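# Carry spirit level from cable runway to lift's tool tray

## Task

Take the spirit level off the cable runway and put it in the tool tray hanging on the scissor lift's guardrail, lying entirely beneath the tray's rim and staying there with no help from the robot once it lets go. It counts as failed if the level ends up lower than the lift platform, if the robot topples or is left leaning, or if anything is knocked onto the floor or out of the work area.

## Robot and tools

ROBOT. A LinearBot: an omnidirectional base with a column about 1.75 m high. A carriage slides 1.0 m along the column (lift_m) and carries two identical arms (left, right), each with six revolute joints and a two-finger gripper. Arm bases sit about 0.57 m + lift_m above the floor; carriage parts hang roughly 0.15 m under them. A hand reaches 0.78 m from its shoulder but only about 0.38 m below its arm base. The hand is about 0.16 m long, 0.1 m wide (0.14 m when open). Parked arm joints 1-6: 0, 0.05, 0.05, 1.45, 0, 0; parked, the robot is about 0.95 m wide and 0.7 m long. The wheel motors are weak (2 N m), so they stop on light pushes. Loose objects may occasionally get a brief shove from outside.

CAMERAS. carriage_camera is fixed, facing forward, tilted about 20 degrees down; left_wrist_camera and right_wrist_camera look out past the fingertips. Calibration lines (K, distortion D, T_world_to_cam, pos_world) use OpenCV conventions and the base frame as 'world'; they carry small errors, and wrist-camera poses also inherit joint-reading errors that grow at long reach.

FRAMES. Base frame: origin on the floor under the base centre, x forward, y left, z up. left_hand and right_hand are the midpoint between each hand's finger pads, in this frame; quat_wxyz rotates base axes into hand axes (hand z along the fingers, fingers open along hand y; a hand pointing straight up with joints 1, 5, 6 at 0 reads (1,0,0,0)). Odometry frame is the base frame at the start of the scene; base_odometry counts wheel turns only, so slip looks like motion; heading is positive leftward, -3.142 to 3.142.

TOOLS.
execute_actions(actions, cameras): actions is a list holding one action or none (empty list just reports state and pictures). An action may contain "base", "joints", or both; its motions begin together. "base" holds exactly one relative move from the current spot: {"translate_m": d} forward positive, -2 to 2 m; {"strafe_m": d} left positive, -2 to 2 m; {"rotate_rad": d} counter-clockwise positive, -6.3 to 6.3 rad. "joints" is one dictionary, keyed by joint name, covering both arms and the lift; each value is an absolute target, not an offset. Ranges (tolerance for done): lift_m 0 to 1 m (±0.004); joint1_rad -2.617 to 3.054 (±0.02), yaw about vertical, 0 forward, positive left; joint2_rad 0 to 3.141 (±0.055), shoulder, 0 upper arm back and level, 1.57 upright, 3.14 forward and level; joint3_rad 0 to 3.141 (±0.055), elbow, 0 folded, 3.14 straight; joint4_rad -1.57 to 1.57 (±0.04), wrist pitch, positive lifts fingertips; joint5_rad -1.57 to 1.57 (±0.02), wrist yaw, positive swings fingertips RIGHT; joint6_rad -2.094 to 2.094 (±0.02), roll about the fingers, positive clockwise viewed from the forearm; gripper_m 0 to 0.093 m (±0.004), pad gap. Names take left_ or right_ prefixes, e.g. left_joint4_rad, right_gripper_m. Omitted joints or base may keep pushing toward old targets. Unknown keys or out-of-range numbers reject the whole call with no motion. An action lasts at most 15 s. cameras: list from carriage_camera, left_wrist_camera, right_wrist_camera, all; null/omitted/["all"] gives all, [] gives none; the pictures line lists image order.
wait(seconds): 0 to 10 s, commands nothing, returns state and pictures.
zoom_image(camera, region): region [x0, y0, x1, y1] in pixels of that camera's latest full image, origin top-left, at most 504x504.
finished_scene(scene): integer number of the current scene; irreversible, reports success. Call it only when the level rests in the tray on its own. Replying without any tool call ends everything.

RESULTS. base_status and joint_status: done (for the base: wheels turned the commanded amount, maybe slipping; tiny moves may fall short yet say done); off_target (resting away from target, possibly still pushing; normal for a gripper holding something); contact_stop or time_out (target dropped, holds where it stopped). 'joint command not followed' with a cause means a self-collision check withheld that arm's targets (gripper still obeys); such joints read not_followed and may be retried each action until valid targets are given. on_its_own lists uncommanded behaviour; 'held at' is a held target, not a position. motor_effort: percent of max, positive toward higher joint values, bracket = peak over the last action; readings are biased and noisy. Rising lift effort means load; lift effort falling while descending means a hand rests on something. drive_wheels larger at rest than after a free move means the base still presses on something. ARM HIT means an arm struck the robot hard. MOTOR HOT warns from 75 °C; OVER-TEMPERATURE FAULT at 90 °C pauses that arm 10 s, at 100 °C the arm goes limp and drops. limit_stop_at_motor_heat means resend the target. If a result reports a stop, remaining calls in the same reply are skipped.

CAUTIONS. The simulation keeps running while you compose replies; the robot holds its last command and held loads heat motors meanwhile. Outstretched arms heat quickly even empty. Hand readings drift at long reach; a level hand sags 10-17 cm under 1 kg. Grip force is about 45-60 N per pad. Contact stops arrive late or not at all; the base may roll about 0.3 m after an arm touches something. After a blocked drive, back off about 0.2 m the way you came (or turn back), twice if needed. Arms have no contact stop and spring to targets when freed. Never let arms press or strike each other; to undo a withheld pose, move the withheld arm clear first, the other in a later action. Beware table edges the base passes under but the column hits; never reverse into them. Tipping risk rises with a high carriage, extended arms, loads, pulling, or sudden stops; about 1.5 kg per hand with both arms forward can topple it, and only pictures reveal a lean. Avoid drops, slams, hard pushes, and knocking anything down.

Each tool is called after "Request:" in YAML: its name, and indented under it one key for each argument.

## Session

Request:
execute_actions:
  actions: []

Scene clock: 0.00 s.
base_odometry: x=+0.000 y=+0.000 heading=+0.000 (m, m, rad; odometry frame)
base_status: not commanded
joint_positions: lift_m=+0.298 left_joint1_rad=-0.003 left_joint2_rad=+0.043 left_joint3_rad=+0.068 left_joint4_rad=+1.414 left_joint5_rad=+0.029 left_joint6_rad=+0.031 left_gripper_m=+0.095 right_joint1_rad=-0.006 right_joint2_rad=+0.035 right_joint3_rad=+0.050 right_joint4_rad=+1.466 right_joint5_rad=+0.025 right_joint6_rad=-0.010 right_gripper_m=+0.094
joint_status: not commanded
motor_effort: lift_m=+23 drive_wheels=+5 (%)
left_hand: x=+0.3116 y=+0.3154 z=+1.3313 quat_wxyz=(+0.998, +0.015, +0.066, +0.013) (m; base frame)
right_hand: x=+0.3018 y=-0.3248 z=+1.3279 quat_wxyz=(+0.999, +0.012, +0.045, -0.008) (m; base frame)
pictures: carriage_camera, left_wrist_camera, right_wrist_camera
Images, in order (width x height): carriage_camera 672x504, left_wrist_camera 672x504, right_wrist_camera 672x504.

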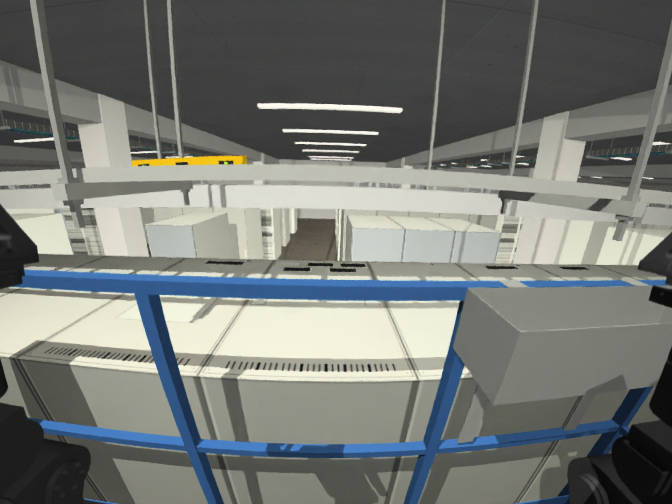

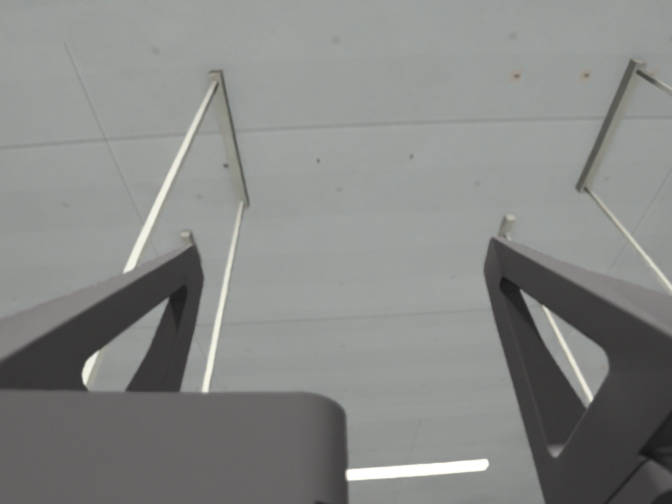

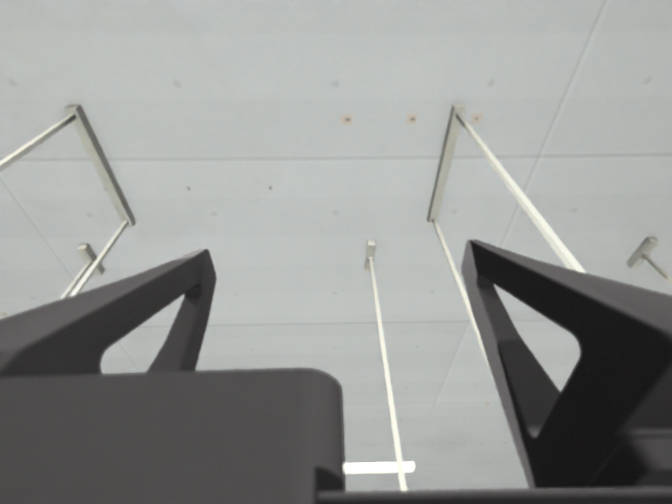

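Request:
execute_actions:
  actions:
    - {"joints":{"lift_m":0.7,"left_joint4_rad":0,"right_joint4_rad":0}}

Scene clock: 2.37 s.
base_odometry: x=+0.000 y=+0.000 heading=+0.000 (m, m, rad; odometry frame)
base_status: not commanded
joint_positions: lift_m=+0.700 left_joint1_rad=-0.003 left_joint2_rad=+0.043 left_joint3_rad=+0.068 left_joint4_rad=-0.002 left_joint5_rad=+0.029 left_joint6_rad=+0.031 left_gripper_m=+0.095 right_joint1_rad=-0.006 right_joint2_rad=+0.035 right_joint3_rad=+0.050 right_joint4_rad=+0.003 right_joint5_rad=+0.025 right_joint6_rad=-0.010 right_gripper_m=+0.094
joint_status: all done
motor_effort: lift_m=+24(30) drive_wheels=+2(2) (%)
left_hand: x=+0.5251 y=+0.3148 z=+1.4953 quat_wxyz=(+0.715, +0.022, +0.699, +0.000) (m; base frame)
right_hand: x=+0.5256 y=-0.3261 z=+1.4895 quat_wxyz=(+0.713, +0.007, +0.701, -0.014) (m; base frame)
pictures: carriage_camera, left_wrist_camera, right_wrist_camera
camera_calibration (this result's frames):
carriage_camera: T_world_to_cam=[[0.00016206, -0.999797, 0.0201528, -0.0336248], [-0.306259, -0.0192341, -0.951754, 1.68852], [0.951948, -0.00601775, -0.3062, 0.348472], [0, 0, 0, 1]] pos_world=[0.185404, 0.000956186, 1.71444]
left_wrist_camera: T_world_to_cam=[[-0.0131984, -0.996223, -0.085825, 0.45523], [-0.56601, 0.0782008, -0.820681, 1.50746], [0.824292, 0.0377461, -0.564905, 0.525035], [0, 0, 0, 1]] pos_world=[0.426466, 0.315807, 1.57281]
right_wrist_camera: T_world_to_cam=[[-0.0231072, -0.999491, -0.021976, -0.2783], [-0.541859, 0.0309942, -0.839898, 1.55198], [0.840152, -0.00749979, -0.5423, 0.491728], [0, 0, 0, 1]] pos_world=[0.4214, -0.322573, 1.56406]
Images, in order (width x height): carriage_camera 672x504, left_wrist_camera 672x504, right_wrist_camera 672x504.

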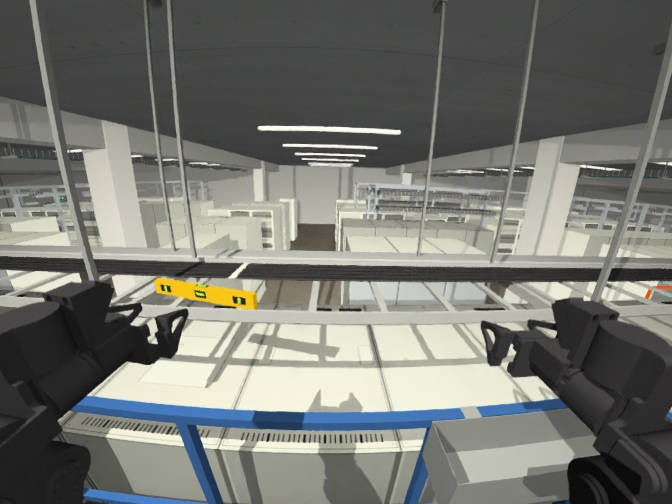

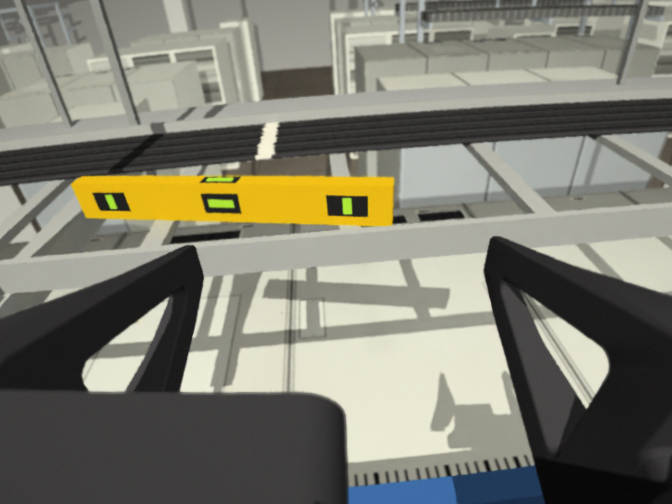

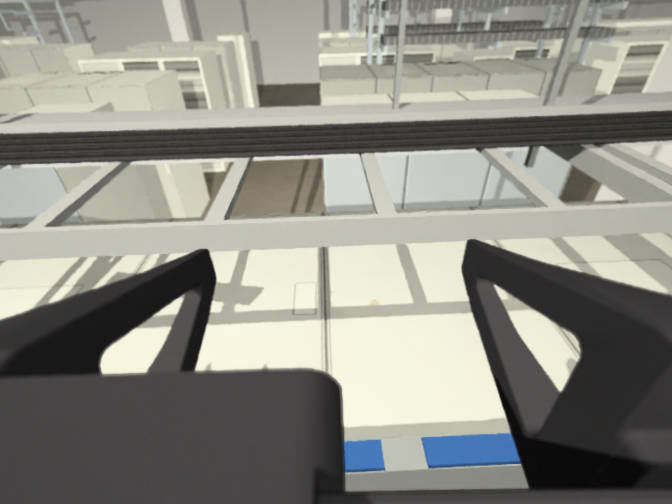

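Request:
execute_actions:
  actions:
    - {"base":{"strafe_m":0.12},"joints":{"lift_m":0.8,"left_joint2_rad":2.1,"left_joint3_rad":1.9,"left_joint4_rad":-1.37,"left_joint6_rad":1.4,"right_joint4_rad":1.45}}
  cameras: []

Request:
execute_actions:
  actions:
    - {"base":{"translate_m":0.14}}

Scene clock: 5.20 s.
base_odometry: x=+0.000 y=+0.120 heading=-0.001 (m, m, rad; odometry frame)
base_status: done
joint_positions: lift_m=+0.800 left_joint1_rad=-0.003 left_joint2_rad=+2.104 left_joint3_rad=+1.875 left_joint4_rad=-1.360 left_joint5_rad=+0.029 left_joint6_rad=+1.391 left_gripper_m=+0.095 right_joint1_rad=-0.006 right_joint2_rad=+0.035 right_joint3_rad=+0.050 right_joint4_rad=+1.446 right_joint5_rad=+0.025 right_joint6_rad=-0.010 right_gripper_m=+0.094
joint_status: all done
motor_effort: lift_m=+24(31) drive_wheels=+8(43) (%)
left_hand: x=+0.6814 y=+0.3144 z=+1.4964 quat_wxyz=(+0.002, +0.642, +0.767, -0.017) (m; base frame)
right_hand: x=+0.3068 y=-0.3249 z=+1.8293 quat_wxyz=(+0.998, +0.012, +0.055, -0.008) (m; base frame)
pictures: none
No camera images: the call's "cameras" was empty. Leave "cameras" out to get every camera's image.

Scene clock: 6.97 s.
base_odometry: x=+0.140 y=+0.120 heading=+0.000 (m, m, rad; odometry frame)
base_status: done
joint_positions: lift_m=+0.800 left_joint1_rad=-0.003 left_joint2_rad=+2.104 left_joint3_rad=+1.875 left_joint4_rad=-1.367 left_joint5_rad=+0.029 left_joint6_rad=+1.391 left_gripper_m=+0.095 right_joint1_rad=-0.006 right_joint2_rad=+0.035 right_joint3_rad=+0.050 right_joint4_rad=+1.448 right_joint5_rad=+0.025 right_joint6_rad=-0.010 right_gripper_m=+0.094
joint_status: not commanded
motor_effort: lift_m=+23(23) drive_wheels=-7(44) (%)
left_hand: x=+0.6799 y=+0.3144 z=+1.4964 quat_wxyz=(-0.001, +0.641, +0.767, -0.019) (m; base frame)
right_hand: x=+0.3063 y=-0.3249 z=+1.8294 quat_wxyz=(+0.998, +0.012, +0.054, -0.008) (m; base frame)
pictures: carriage_camera, left_wrist_camera, right_wrist_camera
camera_calibration (this result's frames):
carriage_camera: T_world_to_cam=[[0.00016206, -0.999797, 0.0201528, -0.0356398], [-0.306259, -0.0192341, -0.951754, 1.78369], [0.951948, -0.00601775, -0.3062, 0.379088], [0, 0, 0, 1]] pos_world=[0.185404, 0.000956186, 1.81442]
left_wrist_camera: T_world_to_cam=[[-0.992298, -0.12323, 0.0125814, 0.700839], [-0.094483, 0.818654, 0.566462, -1.0331], [-0.0801047, 0.560911, -0.823992, 1.23615], [0, 0, 0, 1]] pos_world=[0.696853, 0.23874, 1.59497]
right_wrist_camera: T_world_to_cam=[[0.0140494, -0.999697, -0.0201911, -0.289397], [0.765173, 0.0237481, -0.643386, 0.956375], [0.643671, -0.00641051, 0.765275, -1.47118], [0, 0, 0, 1]] pos_world=[0.21923, -0.321452, 1.73533]
Images, in order (width x height): carriage_camera 672x504, left_wrist_camera 672x504, right_wrist_camera 672x504.

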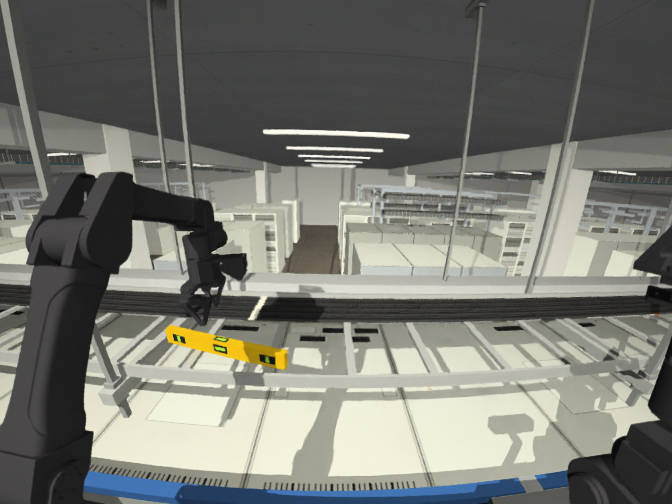

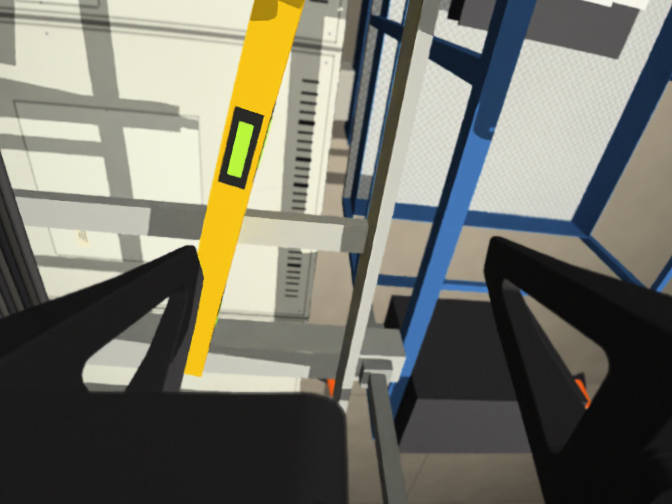

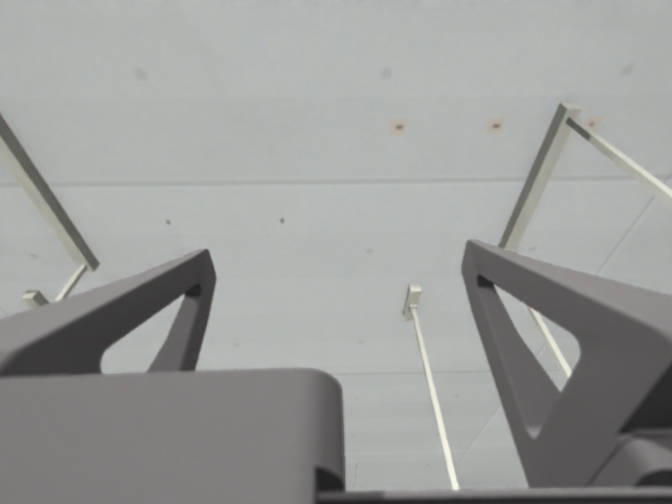

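Request:
execute_actions:
  actions:
    - {"base":{"translate_m":0.055},"joints":{"lift_m":0.73,"left_joint6_rad":1.76}}

Scene clock: 8.63 s.
base_odometry: x=+0.195 y=+0.120 heading=+0.000 (m, m, rad; odometry frame)
base_status: done
joint_positions: lift_m=+0.730 left_joint1_rad=-0.003 left_joint2_rad=+2.106 left_joint3_rad=+1.883 left_joint4_rad=-1.370 left_joint5_rad=+0.029 left_joint6_rad=+1.750 left_gripper_m=+0.095 right_joint1_rad=-0.006 right_joint2_rad=+0.035 right_joint3_rad=+0.050 right_joint4_rad=+1.450 right_joint5_rad=+0.025 right_joint6_rad=-0.010 right_gripper_m=+0.094
joint_status: all done
motor_effort: lift_m=+21(22) drive_wheels=-6(55) (%)
left_hand: x=+0.6810 y=+0.3144 z=+1.4281 quat_wxyz=(+0.004, +0.768, +0.640, -0.018) (m; base frame)
right_hand: x=+0.3059 y=-0.3249 z=+1.7596 quat_wxyz=(+0.998, +0.012, +0.053, -0.008) (m; base frame)
pictures: carriage_camera, left_wrist_camera, right_wrist_camera
camera_calibration (this result's frames):
carriage_camera: T_world_to_cam=[[0.00016206, -0.999797, 0.0201528, -0.0342332], [-0.306259, -0.0192341, -0.951754, 1.71725], [0.951948, -0.00601775, -0.3062, 0.357716], [0, 0, 0, 1]] pos_world=[0.185404, 0.000956186, 1.74463]
left_wrist_camera: T_world_to_cam=[[-0.972285, 0.233797, -0.00112557, 0.596539], [0.193076, 0.805638, 0.560062, -1.17687], [0.131848, 0.544323, -0.82845, 1.04718], [0, 0, 0, 1]] pos_world=[0.669163, 0.23866, 1.52733]
right_wrist_camera: T_world_to_cam=[[0.0140802, -0.999698, -0.0201612, -0.29086], [0.766154, 0.0237427, -0.642218, 0.909421], [0.642503, -0.00640404, 0.766257, -1.41892], [0, 0, 0, 1]] pos_world=[0.219001, -0.321451, 1.66544]
Images, in order (width x height): carriage_camera 672x504, left_wrist_camera 672x504, right_wrist_camera 672x504.

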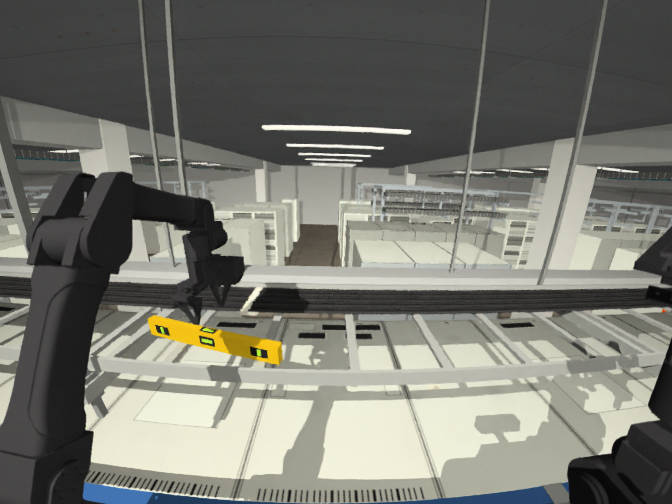

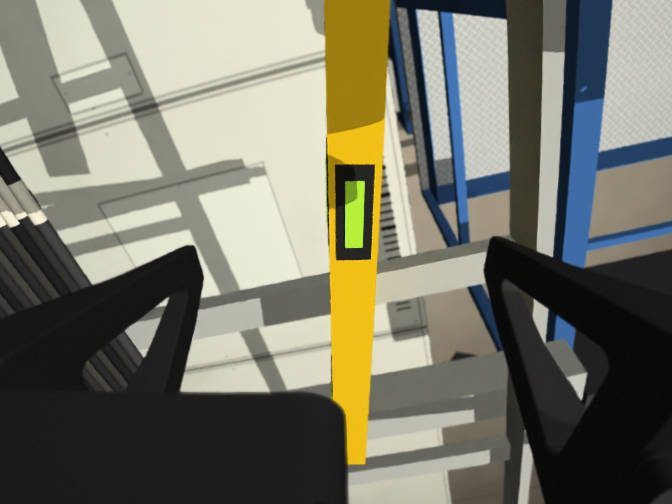

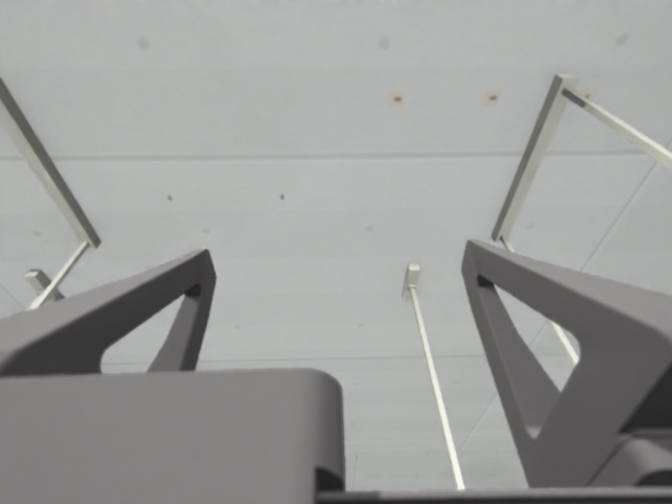

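Request:
execute_actions:
  actions:
    - {"joints":{"lift_m":0.655}}
  cameras: ["carriage_camera","left_wrist_camera"]

Scene clock: 9.60 s.
base_odometry: x=+0.195 y=+0.120 heading=+0.000 (m, m, rad; odometry frame)
base_status: not commanded
joint_positions: lift_m=+0.655 left_joint1_rad=-0.003 left_joint2_rad=+2.106 left_joint3_rad=+1.885 left_joint4_rad=-1.370 left_joint5_rad=+0.029 left_joint6_rad=+1.750 left_gripper_m=+0.095 right_joint1_rad=-0.006 right_joint2_rad=+0.035 right_joint3_rad=+0.050 right_joint4_rad=+1.450 right_joint5_rad=+0.025 right_joint6_rad=-0.010 right_gripper_m=+0.094
joint_status: all done
motor_effort: lift_m=+21(20) drive_wheels=-5(6) (%)
left_hand: x=+0.6814 y=+0.3144 z=+1.3536 quat_wxyz=(+0.004, +0.768, +0.640, -0.017) (m; base frame)
right_hand: x=+0.3059 y=-0.3249 z=+1.6847 quat_wxyz=(+0.998, +0.012, +0.053, -0.008) (m; base frame)
pictures: carriage_camera, left_wrist_camera
camera_calibration (this result's frames):
carriage_camera: T_world_to_cam=[[0.00016206, -0.999797, 0.0201528, -0.0327228], [-0.306259, -0.0192341, -0.951754, 1.64592], [0.951948, -0.00601775, -0.3062, 0.334767], [0, 0, 0, 1]] pos_world=[0.185404, 0.000956186, 1.66968]
left_wrist_camera: T_world_to_cam=[[-0.972281, 0.233797, -0.00298132, 0.599327], [0.192008, 0.80564, 0.560425, -1.13502], [0.133428, 0.544318, -0.8282, 0.984057], [0, 0, 0, 1]] pos_world=[0.669347, 0.238659, 1.45288]
Images, in order (width x height): carriage_camera 672x504, left_wrist_camera 672x504.

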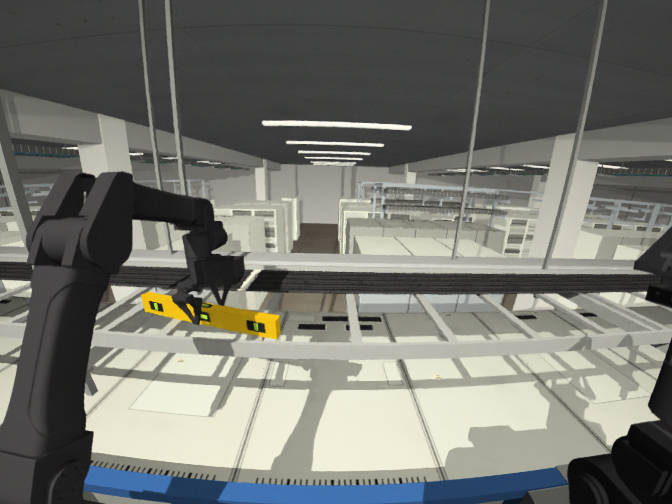

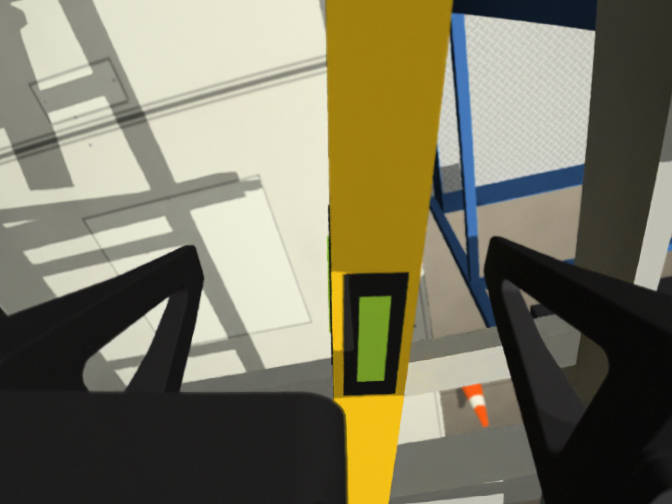

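Request:
execute_actions:
  actions:
    - {"base":{"translate_m":-0.008}}
  cameras: []

Request:
execute_actions:
  actions:
    - {"joints":{"left_gripper_m":0}}
  cameras: []

Request:
execute_actions:
  actions:
    - {"joints":{"lift_m":0.76}}
  cameras: ["carriage_camera","left_wrist_camera"]

Scene clock: 10.73 s.
base_odometry: x=+0.187 y=+0.121 heading=+0.001 (m, m, rad; odometry frame)
base_status: done
joint_positions: lift_m=+0.655 left_joint1_rad=-0.003 left_joint2_rad=+2.106 left_joint3_rad=+1.885 left_joint4_rad=-1.372 left_joint5_rad=+0.029 left_joint6_rad=+1.750 left_gripper_m=+0.095 right_joint1_rad=-0.006 right_joint2_rad=+0.035 right_joint3_rad=+0.050 right_joint4_rad=+1.451 right_joint5_rad=+0.025 right_joint6_rad=-0.010 right_gripper_m=+0.094
joint_status: not commanded
motor_effort: lift_m=+20(20) drive_wheels=-4(49) (%)
left_hand: x=+0.6810 y=+0.3144 z=+1.3537 quat_wxyz=(+0.004, +0.768, +0.640, -0.018) (m; base frame)
right_hand: x=+0.3056 y=-0.3249 z=+1.6847 quat_wxyz=(+0.999, +0.012, +0.052, -0.008) (m; base frame)
pictures: none
No camera images: the call's "cameras" was empty. Leave "cameras" out to get every camera's image.

Scene clock: 11.47 s.
base_odometry: x=+0.187 y=+0.121 heading=+0.001 (m, m, rad; odometry frame)
base_status: not commanded
joint_positions: lift_m=+0.655 left_joint1_rad=-0.003 left_joint2_rad=+2.106 left_joint3_rad=+1.885 left_joint4_rad=-1.371 left_joint5_rad=+0.029 left_joint6_rad=+1.753 left_gripper_m=+0.021 right_joint1_rad=-0.006 right_joint2_rad=+0.035 right_joint3_rad=+0.050 right_joint4_rad=+1.451 right_joint5_rad=+0.025 right_joint6_rad=-0.010 right_gripper_m=+0.094
joint_status: left_gripper_m off_target (ended at +0.021, target +0.000)
motor_effort: lift_m=+21(21) drive_wheels=-3(4) (%)
left_hand: x=+0.6812 y=+0.3144 z=+1.3537 quat_wxyz=(+0.004, +0.769, +0.639, -0.017) (m; base frame)
right_hand: x=+0.3056 y=-0.3249 z=+1.6847 quat_wxyz=(+0.999, +0.012, +0.052, -0.008) (m; base frame)
pictures: none
No camera images: the call's "cameras" was empty. Leave "cameras" out to get every camera's image.

Scene clock: 12.43 s.
base_odometry: x=+0.187 y=+0.121 heading=+0.001 (m, m, rad; odometry frame)
base_status: not commanded
joint_positions: lift_m=+0.760 left_joint1_rad=-0.003 left_joint2_rad=+2.118 left_joint3_rad=+1.885 left_joint4_rad=-1.370 left_joint5_rad=+0.029 left_joint6_rad=+1.753 left_gripper_m=+0.021 right_joint1_rad=-0.006 right_joint2_rad=+0.035 right_joint3_rad=+0.050 right_joint4_rad=+1.450 right_joint5_rad=+0.025 right_joint6_rad=-0.010 right_gripper_m=+0.094
joint_status: all done
motor_effort: lift_m=+24(30) drive_wheels=-3(4) (%)
left_hand: x=+0.6814 y=+0.3144 z=+1.4537 quat_wxyz=(+0.001, +0.769, +0.639, -0.021) (m; base frame)
right_hand: x=+0.3057 y=-0.3249 z=+1.7894 quat_wxyz=(+0.999, +0.012, +0.053, -0.008) (m; base frame)
pictures: carriage_camera, left_wrist_camera
camera_calibration (this result's frames):
carriage_camera: T_world_to_cam=[[0.00016206, -0.999797, 0.0201528, -0.034833], [-0.306259, -0.0192341, -0.951754, 1.74558], [0.951948, -0.00601775, -0.3062, 0.366829], [0, 0, 0, 1]] pos_world=[0.185404, 0.000956186, 1.77439]
left_wrist_camera: T_world_to_cam=[[-0.971625, 0.23639, 0.00805879, 0.582306], [0.200515, 0.805138, 0.558163, -1.19344], [0.125456, 0.543941, -0.829692, 1.07464], [0, 0, 0, 1]] pos_world=[0.670265, 0.238694, 1.55306]
Images, in order (width x height): carriage_camera 672x504, left_wrist_camera 672x504.

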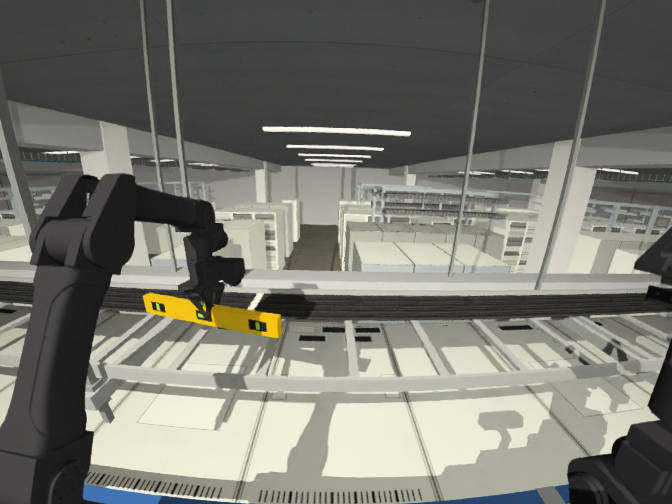

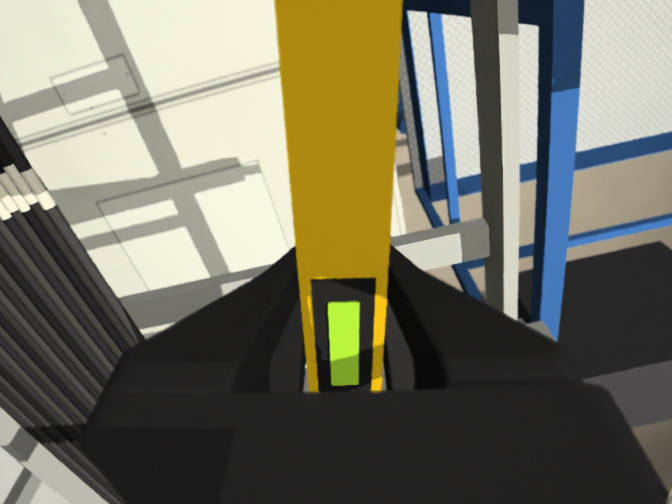

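Request:
execute_actions:
  actions:
    - {"base":{"translate_m":-0.26}}
  cameras: []

Request:
execute_actions:
  actions:
    - {"base":{"strafe_m":-0.6},"joints":{"left_joint1_rad":-0.7,"left_joint6_rad":0.87,"lift_m":0.7,"right_joint4_rad":-0.6}}

Scene clock: 15.13 s.
base_odometry: x=-0.073 y=+0.120 heading=+0.001 (m, m, rad; odometry frame)
base_status: done
joint_positions: lift_m=+0.760 left_joint1_rad=-0.004 left_joint2_rad=+2.118 left_joint3_rad=+1.885 left_joint4_rad=-1.370 left_joint5_rad=+0.028 left_joint6_rad=+1.753 left_gripper_m=+0.021 right_joint1_rad=-0.006 right_joint2_rad=+0.035 right_joint3_rad=+0.050 right_joint4_rad=+1.450 right_joint5_rad=+0.025 right_joint6_rad=-0.010 right_gripper_m=+0.094
joint_status: not commanded
motor_effort: lift_m=+24(24) drive_wheels=-4(53) (%)
left_hand: x=+0.6814 y=+0.3142 z=+1.4537 quat_wxyz=(+0.001, +0.769, +0.638, -0.021) (m; base frame)
right_hand: x=+0.3058 y=-0.3249 z=+1.7894 quat_wxyz=(+0.998, +0.012, +0.053, -0.008) (m; base frame)
pictures: none
No camera images: the call's "cameras" was empty. Leave "cameras" out to get every camera's image.

Scene clock: 18.63 s.
base_odometry: x=-0.073 y=-0.480 heading=+0.001 (m, m, rad; odometry frame)
base_status: done
joint_positions: lift_m=+0.700 left_joint1_rad=-0.704 left_joint2_rad=+2.124 left_joint3_rad=+1.885 left_joint4_rad=-1.364 left_joint5_rad=+0.032 left_joint6_rad=+0.879 left_gripper_m=+0.021 right_joint1_rad=-0.006 right_joint2_rad=+0.035 right_joint3_rad=+0.048 right_joint4_rad=-0.309 right_joint5_rad=+0.024 right_joint6_rad=-0.010 right_gripper_m=+0.094
joint_status: right_joint4_rad not_followed (moved -1.759 of -2.050); the others done
motor_effort: lift_m=+22(20) drive_wheels=-6(45) (%)
left_hand: x=+0.5834 y=+0.0554 z=+1.3915 quat_wxyz=(-0.014, +0.711, +0.703, -0.017) (m; base frame)
right_hand: x=+0.5151 y=-0.3259 z=+1.4128 quat_wxyz=(+0.595, +0.005, +0.804, -0.014) (m; base frame)
pictures: carriage_camera, left_wrist_camera, right_wrist_camera
joint command not followed: on one or more control steps a check withheld the commanded joint targets of the right arm, and it was not sent them on those steps. On the call's last step the targets were still withheld.
cause: the commanded joint targets would bring two parts of the arm too close to each other (its upper arm (the part past joint 2) and its wrist (the part past joint 5), with the joints from right_joint3_rad to right_joint5_rad between them); next, command targets that bring no two parts of the arm closer together.
camera_calibration (this result's frames):
carriage_camera: T_world_to_cam=[[0.00016206, -0.999797, 0.0201528, -0.0336278], [-0.306259, -0.0192341, -0.951754, 1.68866], [0.951948, -0.00601775, -0.3062, 0.348518], [0, 0, 0, 1]] pos_world=[0.185404, 0.000956186, 1.71459]
left_wrist_camera: T_world_to_cam=[[-0.997449, 0.0655287, 0.0283016, 0.545222], [0.0697474, 0.810466, 0.581618, -0.887193], [0.0151752, 0.582109, -0.812969, 1.21519], [0, 0, 0, 1]] pos_world=[0.58727, -0.0240601, 1.48849]
right_wrist_camera: T_world_to_cam=[[-0.0283236, -0.999476, -0.0156731, -0.286253], [-0.775485, 0.0318641, -0.630561, 1.30671], [0.63073, -0.0057055, -0.775981, 0.897594], [0, 0, 0, 1]] pos_world=[0.439087, -0.322619, 1.51599]
Images, in order (width x height): carriage_camera 672x504, left_wrist_camera 672x504, right_wrist_camera 672x504.

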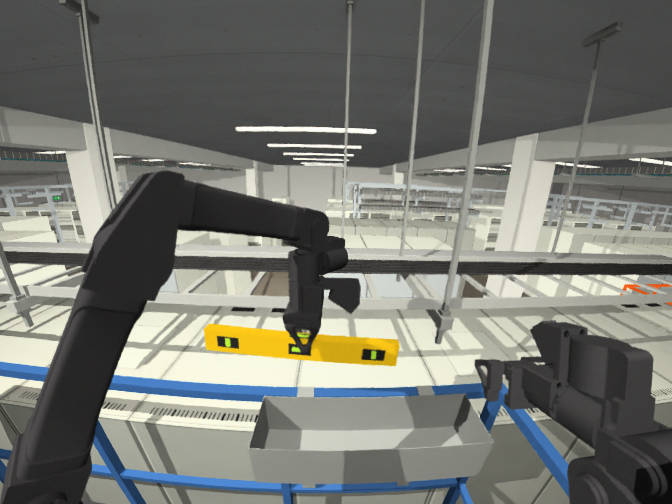

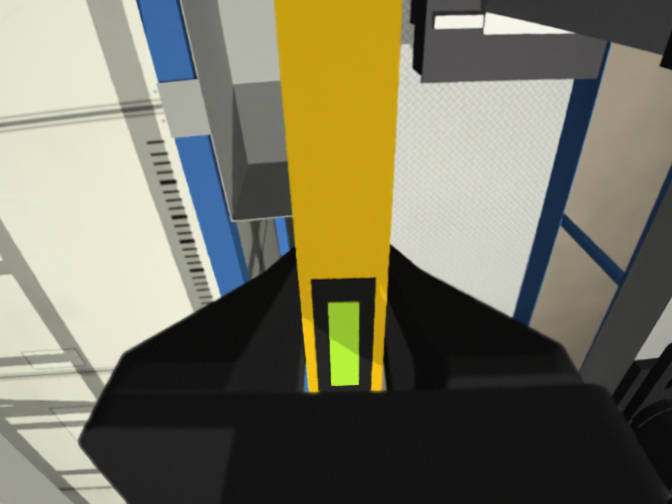

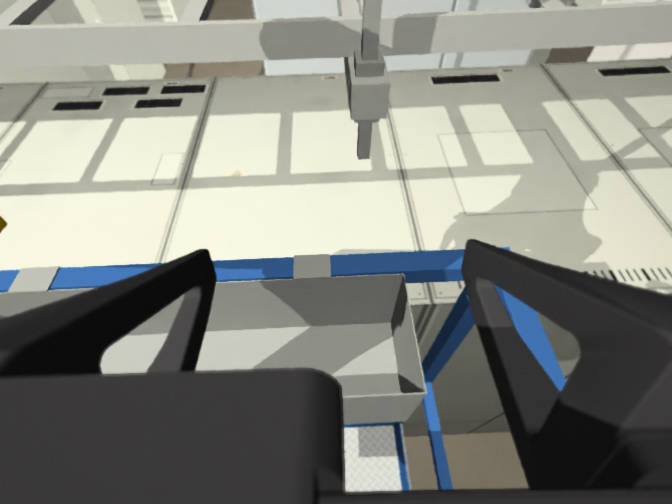

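Request:
execute_actions:
  actions:
    - {"base":{"translate_m":0.12},"joints":{"left_joint1_rad":-1.05,"left_joint6_rad":0.47,"left_joint2_rad":2.2,"left_joint3_rad":2.05,"left_joint4_rad":-1.42,"right_joint4_rad":1.55,"lift_m":0.6}}

Scene clock: 21.07 s.
base_odometry: x=+0.047 y=-0.480 heading=+0.000 (m, m, rad; odometry frame)
base_status: done
joint_positions: lift_m=+0.600 left_joint1_rad=-1.045 left_joint2_rad=+2.225 left_joint3_rad=+2.022 left_joint4_rad=-1.412 left_joint5_rad=+0.029 left_joint6_rad=+0.479 left_gripper_m=+0.021 right_joint1_rad=-0.006 right_joint2_rad=+0.035 right_joint3_rad=+0.043 right_joint4_rad=+1.545 right_joint5_rad=+0.024 right_joint6_rad=-0.010 right_gripper_m=+0.094
joint_status: all done
motor_effort: lift_m=+21(25) drive_wheels=-5(51) (%)
left_hand: x=+0.4871 y=-0.0470 z=+1.2855 quat_wxyz=(-0.025, +0.690, +0.723, -0.008) (m; base frame)
right_hand: x=+0.2845 y=-0.3246 z=+1.6294 quat_wxyz=(+1.000, +0.012, +0.009, -0.008) (m; base frame)
pictures: carriage_camera, left_wrist_camera, right_wrist_camera
joint command not followed: on one or more control steps a check withheld the commanded joint targets of the right arm, and it was not sent them on those steps.
cause: the commanded joint targets would bring two parts of the arm too close to each other (its upper arm (the part past joint 2) and its wrist (the part past joint 5), with the joints from right_joint3_rad to right_joint5_rad between them); next, command targets that bring no two parts of the arm closer together.
camera_calibration (this result's frames):
carriage_camera: T_world_to_cam=[[0.00016206, -0.999797, 0.0201528, -0.031613], [-0.306259, -0.0192341, -0.951754, 1.59351], [0.951948, -0.00601775, -0.3062, 0.317904], [0, 0, 0, 1]] pos_world=[0.185404, 0.000956186, 1.61461]
left_wrist_camera: T_world_to_cam=[[-0.999491, 0.00650221, 0.0312366, 0.453301], [0.0240973, 0.795513, 0.605457, -0.744991], [-0.0209123, 0.605901, -0.795265, 1.18601], [0, 0, 0, 1]] pos_world=[0.495825, -0.128903, 1.38009]
right_wrist_camera: T_world_to_cam=[[0.0158054, -0.999721, -0.0175773, -0.297644], [0.820134, 0.0230181, -0.571708, 0.711657], [0.571953, -0.00537964, 0.820269, -1.37299], [0, 0, 0, 1]] pos_world=[0.206338, -0.321328, 1.52785]
Images, in order (width x height): carriage_camera 672x504, left_wrist_camera 672x504, right_wrist_camera 672x504.

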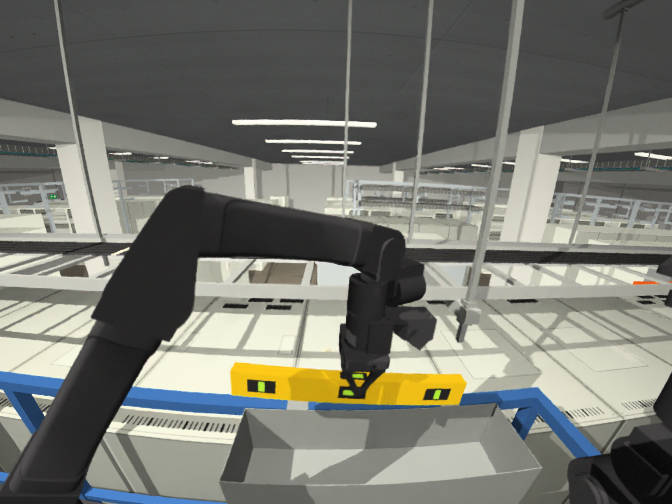

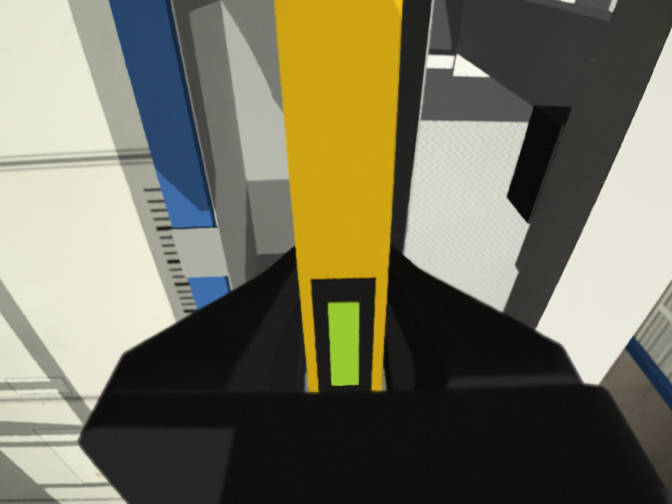

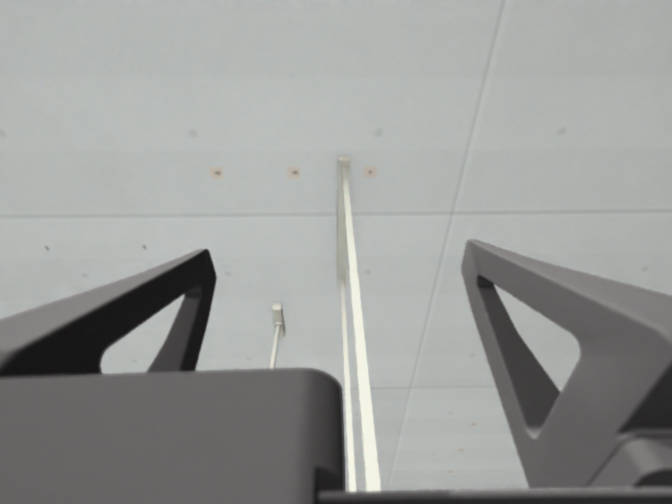

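Request:
execute_actions:
  actions:
    - {"joints":{"lift_m":0.47}}
  cameras: ["carriage_camera","left_wrist_camera"]

Scene clock: 22.30 s.
base_odometry: x=+0.047 y=-0.480 heading=+0.000 (m, m, rad; odometry frame)
base_status: not commanded
joint_positions: lift_m=+0.470 left_joint1_rad=-1.045 left_joint2_rad=+2.225 left_joint3_rad=+2.028 left_joint4_rad=-1.412 left_joint5_rad=+0.028 left_joint6_rad=+0.477 left_gripper_m=+0.021 right_joint1_rad=-0.006 right_joint2_rad=+0.035 right_joint3_rad=+0.043 right_joint4_rad=+1.548 right_joint5_rad=+0.024 right_joint6_rad=-0.010 right_gripper_m=+0.094
joint_status: all done
motor_effort: lift_m=+22(22) drive_wheels=-4(5) (%)
left_hand: x=+0.4880 y=-0.0480 z=+1.1570 quat_wxyz=(-0.022, +0.689, +0.724, -0.008) (m; base frame)
right_hand: x=+0.2840 y=-0.3247 z=+1.4994 quat_wxyz=(+1.000, +0.012, +0.008, -0.008) (m; base frame)
pictures: carriage_camera, left_wrist_camera
camera_calibration (this result's frames):
carriage_camera: T_world_to_cam=[[0.00016206, -0.999797, 0.0201528, -0.0289935], [-0.306259, -0.0192341, -0.951754, 1.4698], [0.951948, -0.00601775, -0.3062, 0.278104], [0, 0, 0, 1]] pos_world=[0.185404, 0.000956186, 1.48463]
left_wrist_camera: T_world_to_cam=[[-0.999622, 0.00516148, 0.0269911, 0.463134], [0.0203827, 0.798031, 0.602272, -0.660769], [-0.0184311, 0.602595, -0.797835, 1.08606], [0, 0, 0, 1]] pos_world=[0.496445, -0.129531, 1.25196]
Images, in order (width x height): carriage_camera 672x504, left_wrist_camera 672x504.

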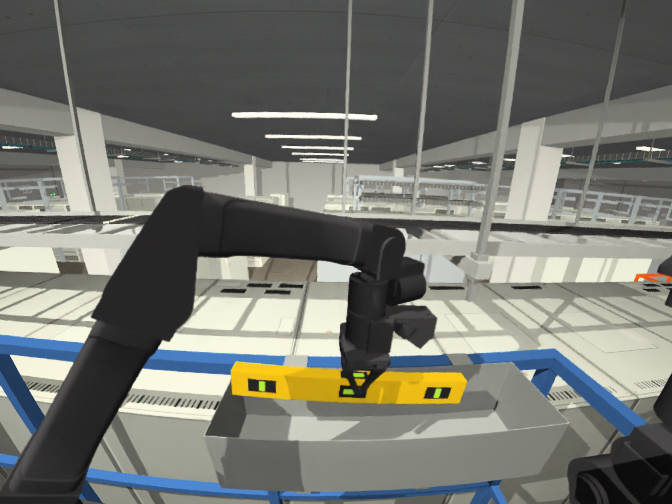

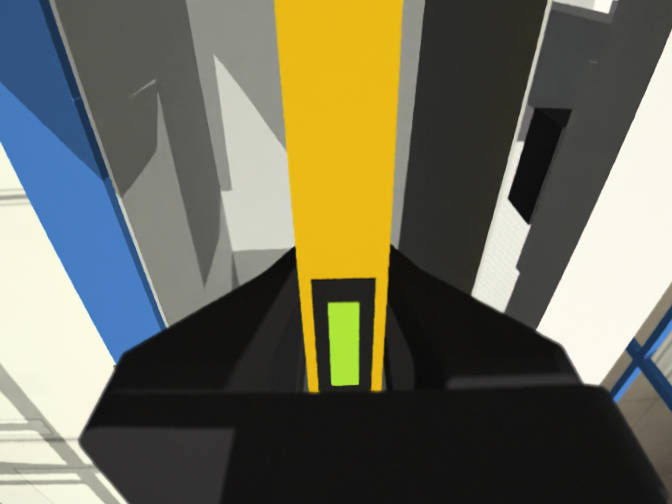

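Request:
execute_actions:
  actions:
    - {"base":{"translate_m":0.008},"joints":{"lift_m":0.38}}
  cameras: ["carriage_camera","left_wrist_camera"]

Scene clock: 23.47 s.
base_odometry: x=+0.055 y=-0.480 heading=+0.000 (m, m, rad; odometry frame)
base_status: done
joint_positions: lift_m=+0.380 left_joint1_rad=-1.048 left_joint2_rad=+2.222 left_joint3_rad=+2.028 left_joint4_rad=-1.414 left_joint5_rad=+0.028 left_joint6_rad=+0.477 left_gripper_m=+0.021 right_joint1_rad=-0.006 right_joint2_rad=+0.035 right_joint3_rad=+0.044 right_joint4_rad=+1.550 right_joint5_rad=+0.024 right_joint6_rad=-0.010 right_gripper_m=+0.094
joint_status: all done
motor_effort: lift_m=+22(22) drive_wheels=+7(54) (%)
left_hand: x=+0.4868 y=-0.0481 z=+1.0681 quat_wxyz=(-0.022, +0.690, +0.723, -0.008) (m; base frame)
right_hand: x=+0.2831 y=-0.3247 z=+1.4096 quat_wxyz=(+1.000, +0.012, +0.006, -0.008) (m; base frame)
pictures: carriage_camera, left_wrist_camera
camera_calibration (this result's frames):
carriage_camera: T_world_to_cam=[[0.00016206, -0.999797, 0.0201528, -0.0271794], [-0.306259, -0.0192341, -0.951754, 1.38413], [0.951948, -0.00601775, -0.3062, 0.250542], [0, 0, 0, 1]] pos_world=[0.185404, 0.000956186, 1.39461]
left_wrist_camera: T_world_to_cam=[[-0.999613, 0.00745832, 0.0267908, 0.464623], [0.0220903, 0.798171, 0.602026, -0.607653], [-0.0168936, 0.602385, -0.798027, 1.01462], [0, 0, 0, 1]] pos_world=[0.495007, -0.129646, 1.16307]
Images, in order (width x height): carriage_camera 672x504, left_wrist_camera 672x504.

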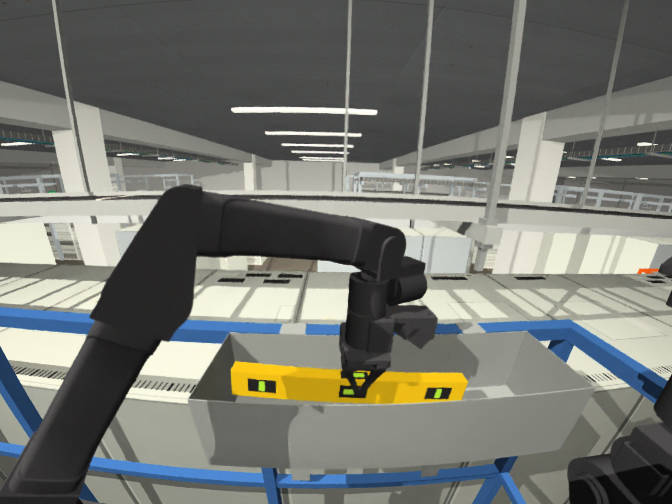

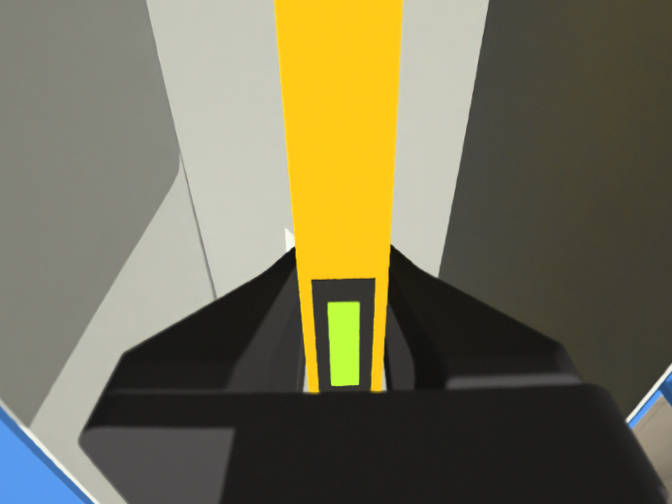

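Request:
execute_actions:
  actions:
    - {"joints":{"lift_m":0.34}}
  cameras: ["carriage_camera","left_wrist_camera"]

Scene clock: 24.33 s.
base_odometry: x=+0.055 y=-0.480 heading=+0.000 (m, m, rad; odometry frame)
base_status: not commanded
joint_positions: lift_m=+0.340 left_joint1_rad=-1.048 left_joint2_rad=+2.223 left_joint3_rad=+2.028 left_joint4_rad=-1.415 left_joint5_rad=+0.027 left_joint6_rad=+0.477 left_gripper_m=+0.021 right_joint1_rad=-0.006 right_joint2_rad=+0.035 right_joint3_rad=+0.044 right_joint4_rad=+1.551 right_joint5_rad=+0.024 right_joint6_rad=-0.010 right_gripper_m=+0.094
joint_status: all done
motor_effort: lift_m=+21(22) drive_wheels=+6(7) (%)
left_hand: x=+0.4867 y=-0.0478 z=+1.0278 quat_wxyz=(-0.023, +0.690, +0.723, -0.007) (m; base frame)
right_hand: x=+0.2830 y=-0.3247 z=+1.3695 quat_wxyz=(+1.000, +0.012, +0.006, -0.008) (m; base frame)
pictures: carriage_camera, left_wrist_camera
camera_calibration (this result's frames):
carriage_camera: T_world_to_cam=[[0.00016206, -0.999797, 0.0201528, -0.0263724], [-0.306259, -0.0192341, -0.951754, 1.34602], [0.951948, -0.00601775, -0.3062, 0.23828], [0, 0, 0, 1]] pos_world=[0.185404, 0.000956186, 1.35457]
left_wrist_camera: T_world_to_cam=[[-0.999599, 0.00704186, 0.0274192, 0.464936], [0.022169, 0.797059, 0.603495, -0.585199], [-0.017605, 0.603861, -0.796895, 0.981501], [0, 0, 0, 1]] pos_world=[0.495002, -0.129527, 1.12257]
Images, in order (width x height): carriage_camera 672x504, left_wrist_camera 672x504.

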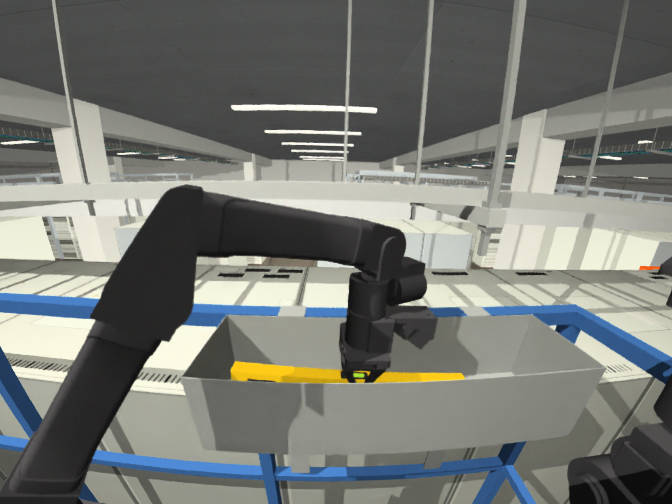

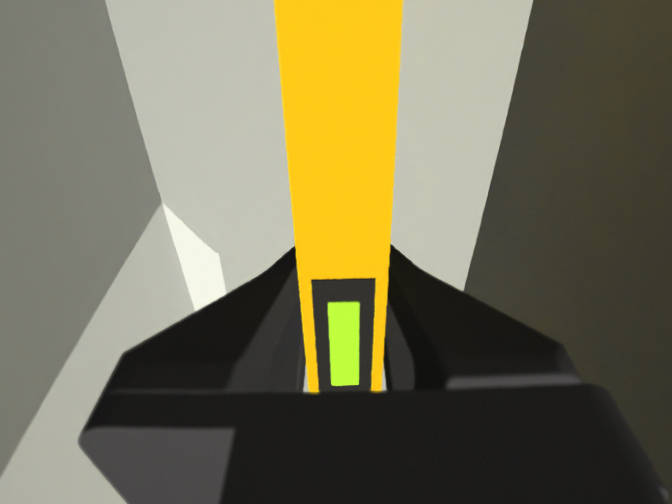

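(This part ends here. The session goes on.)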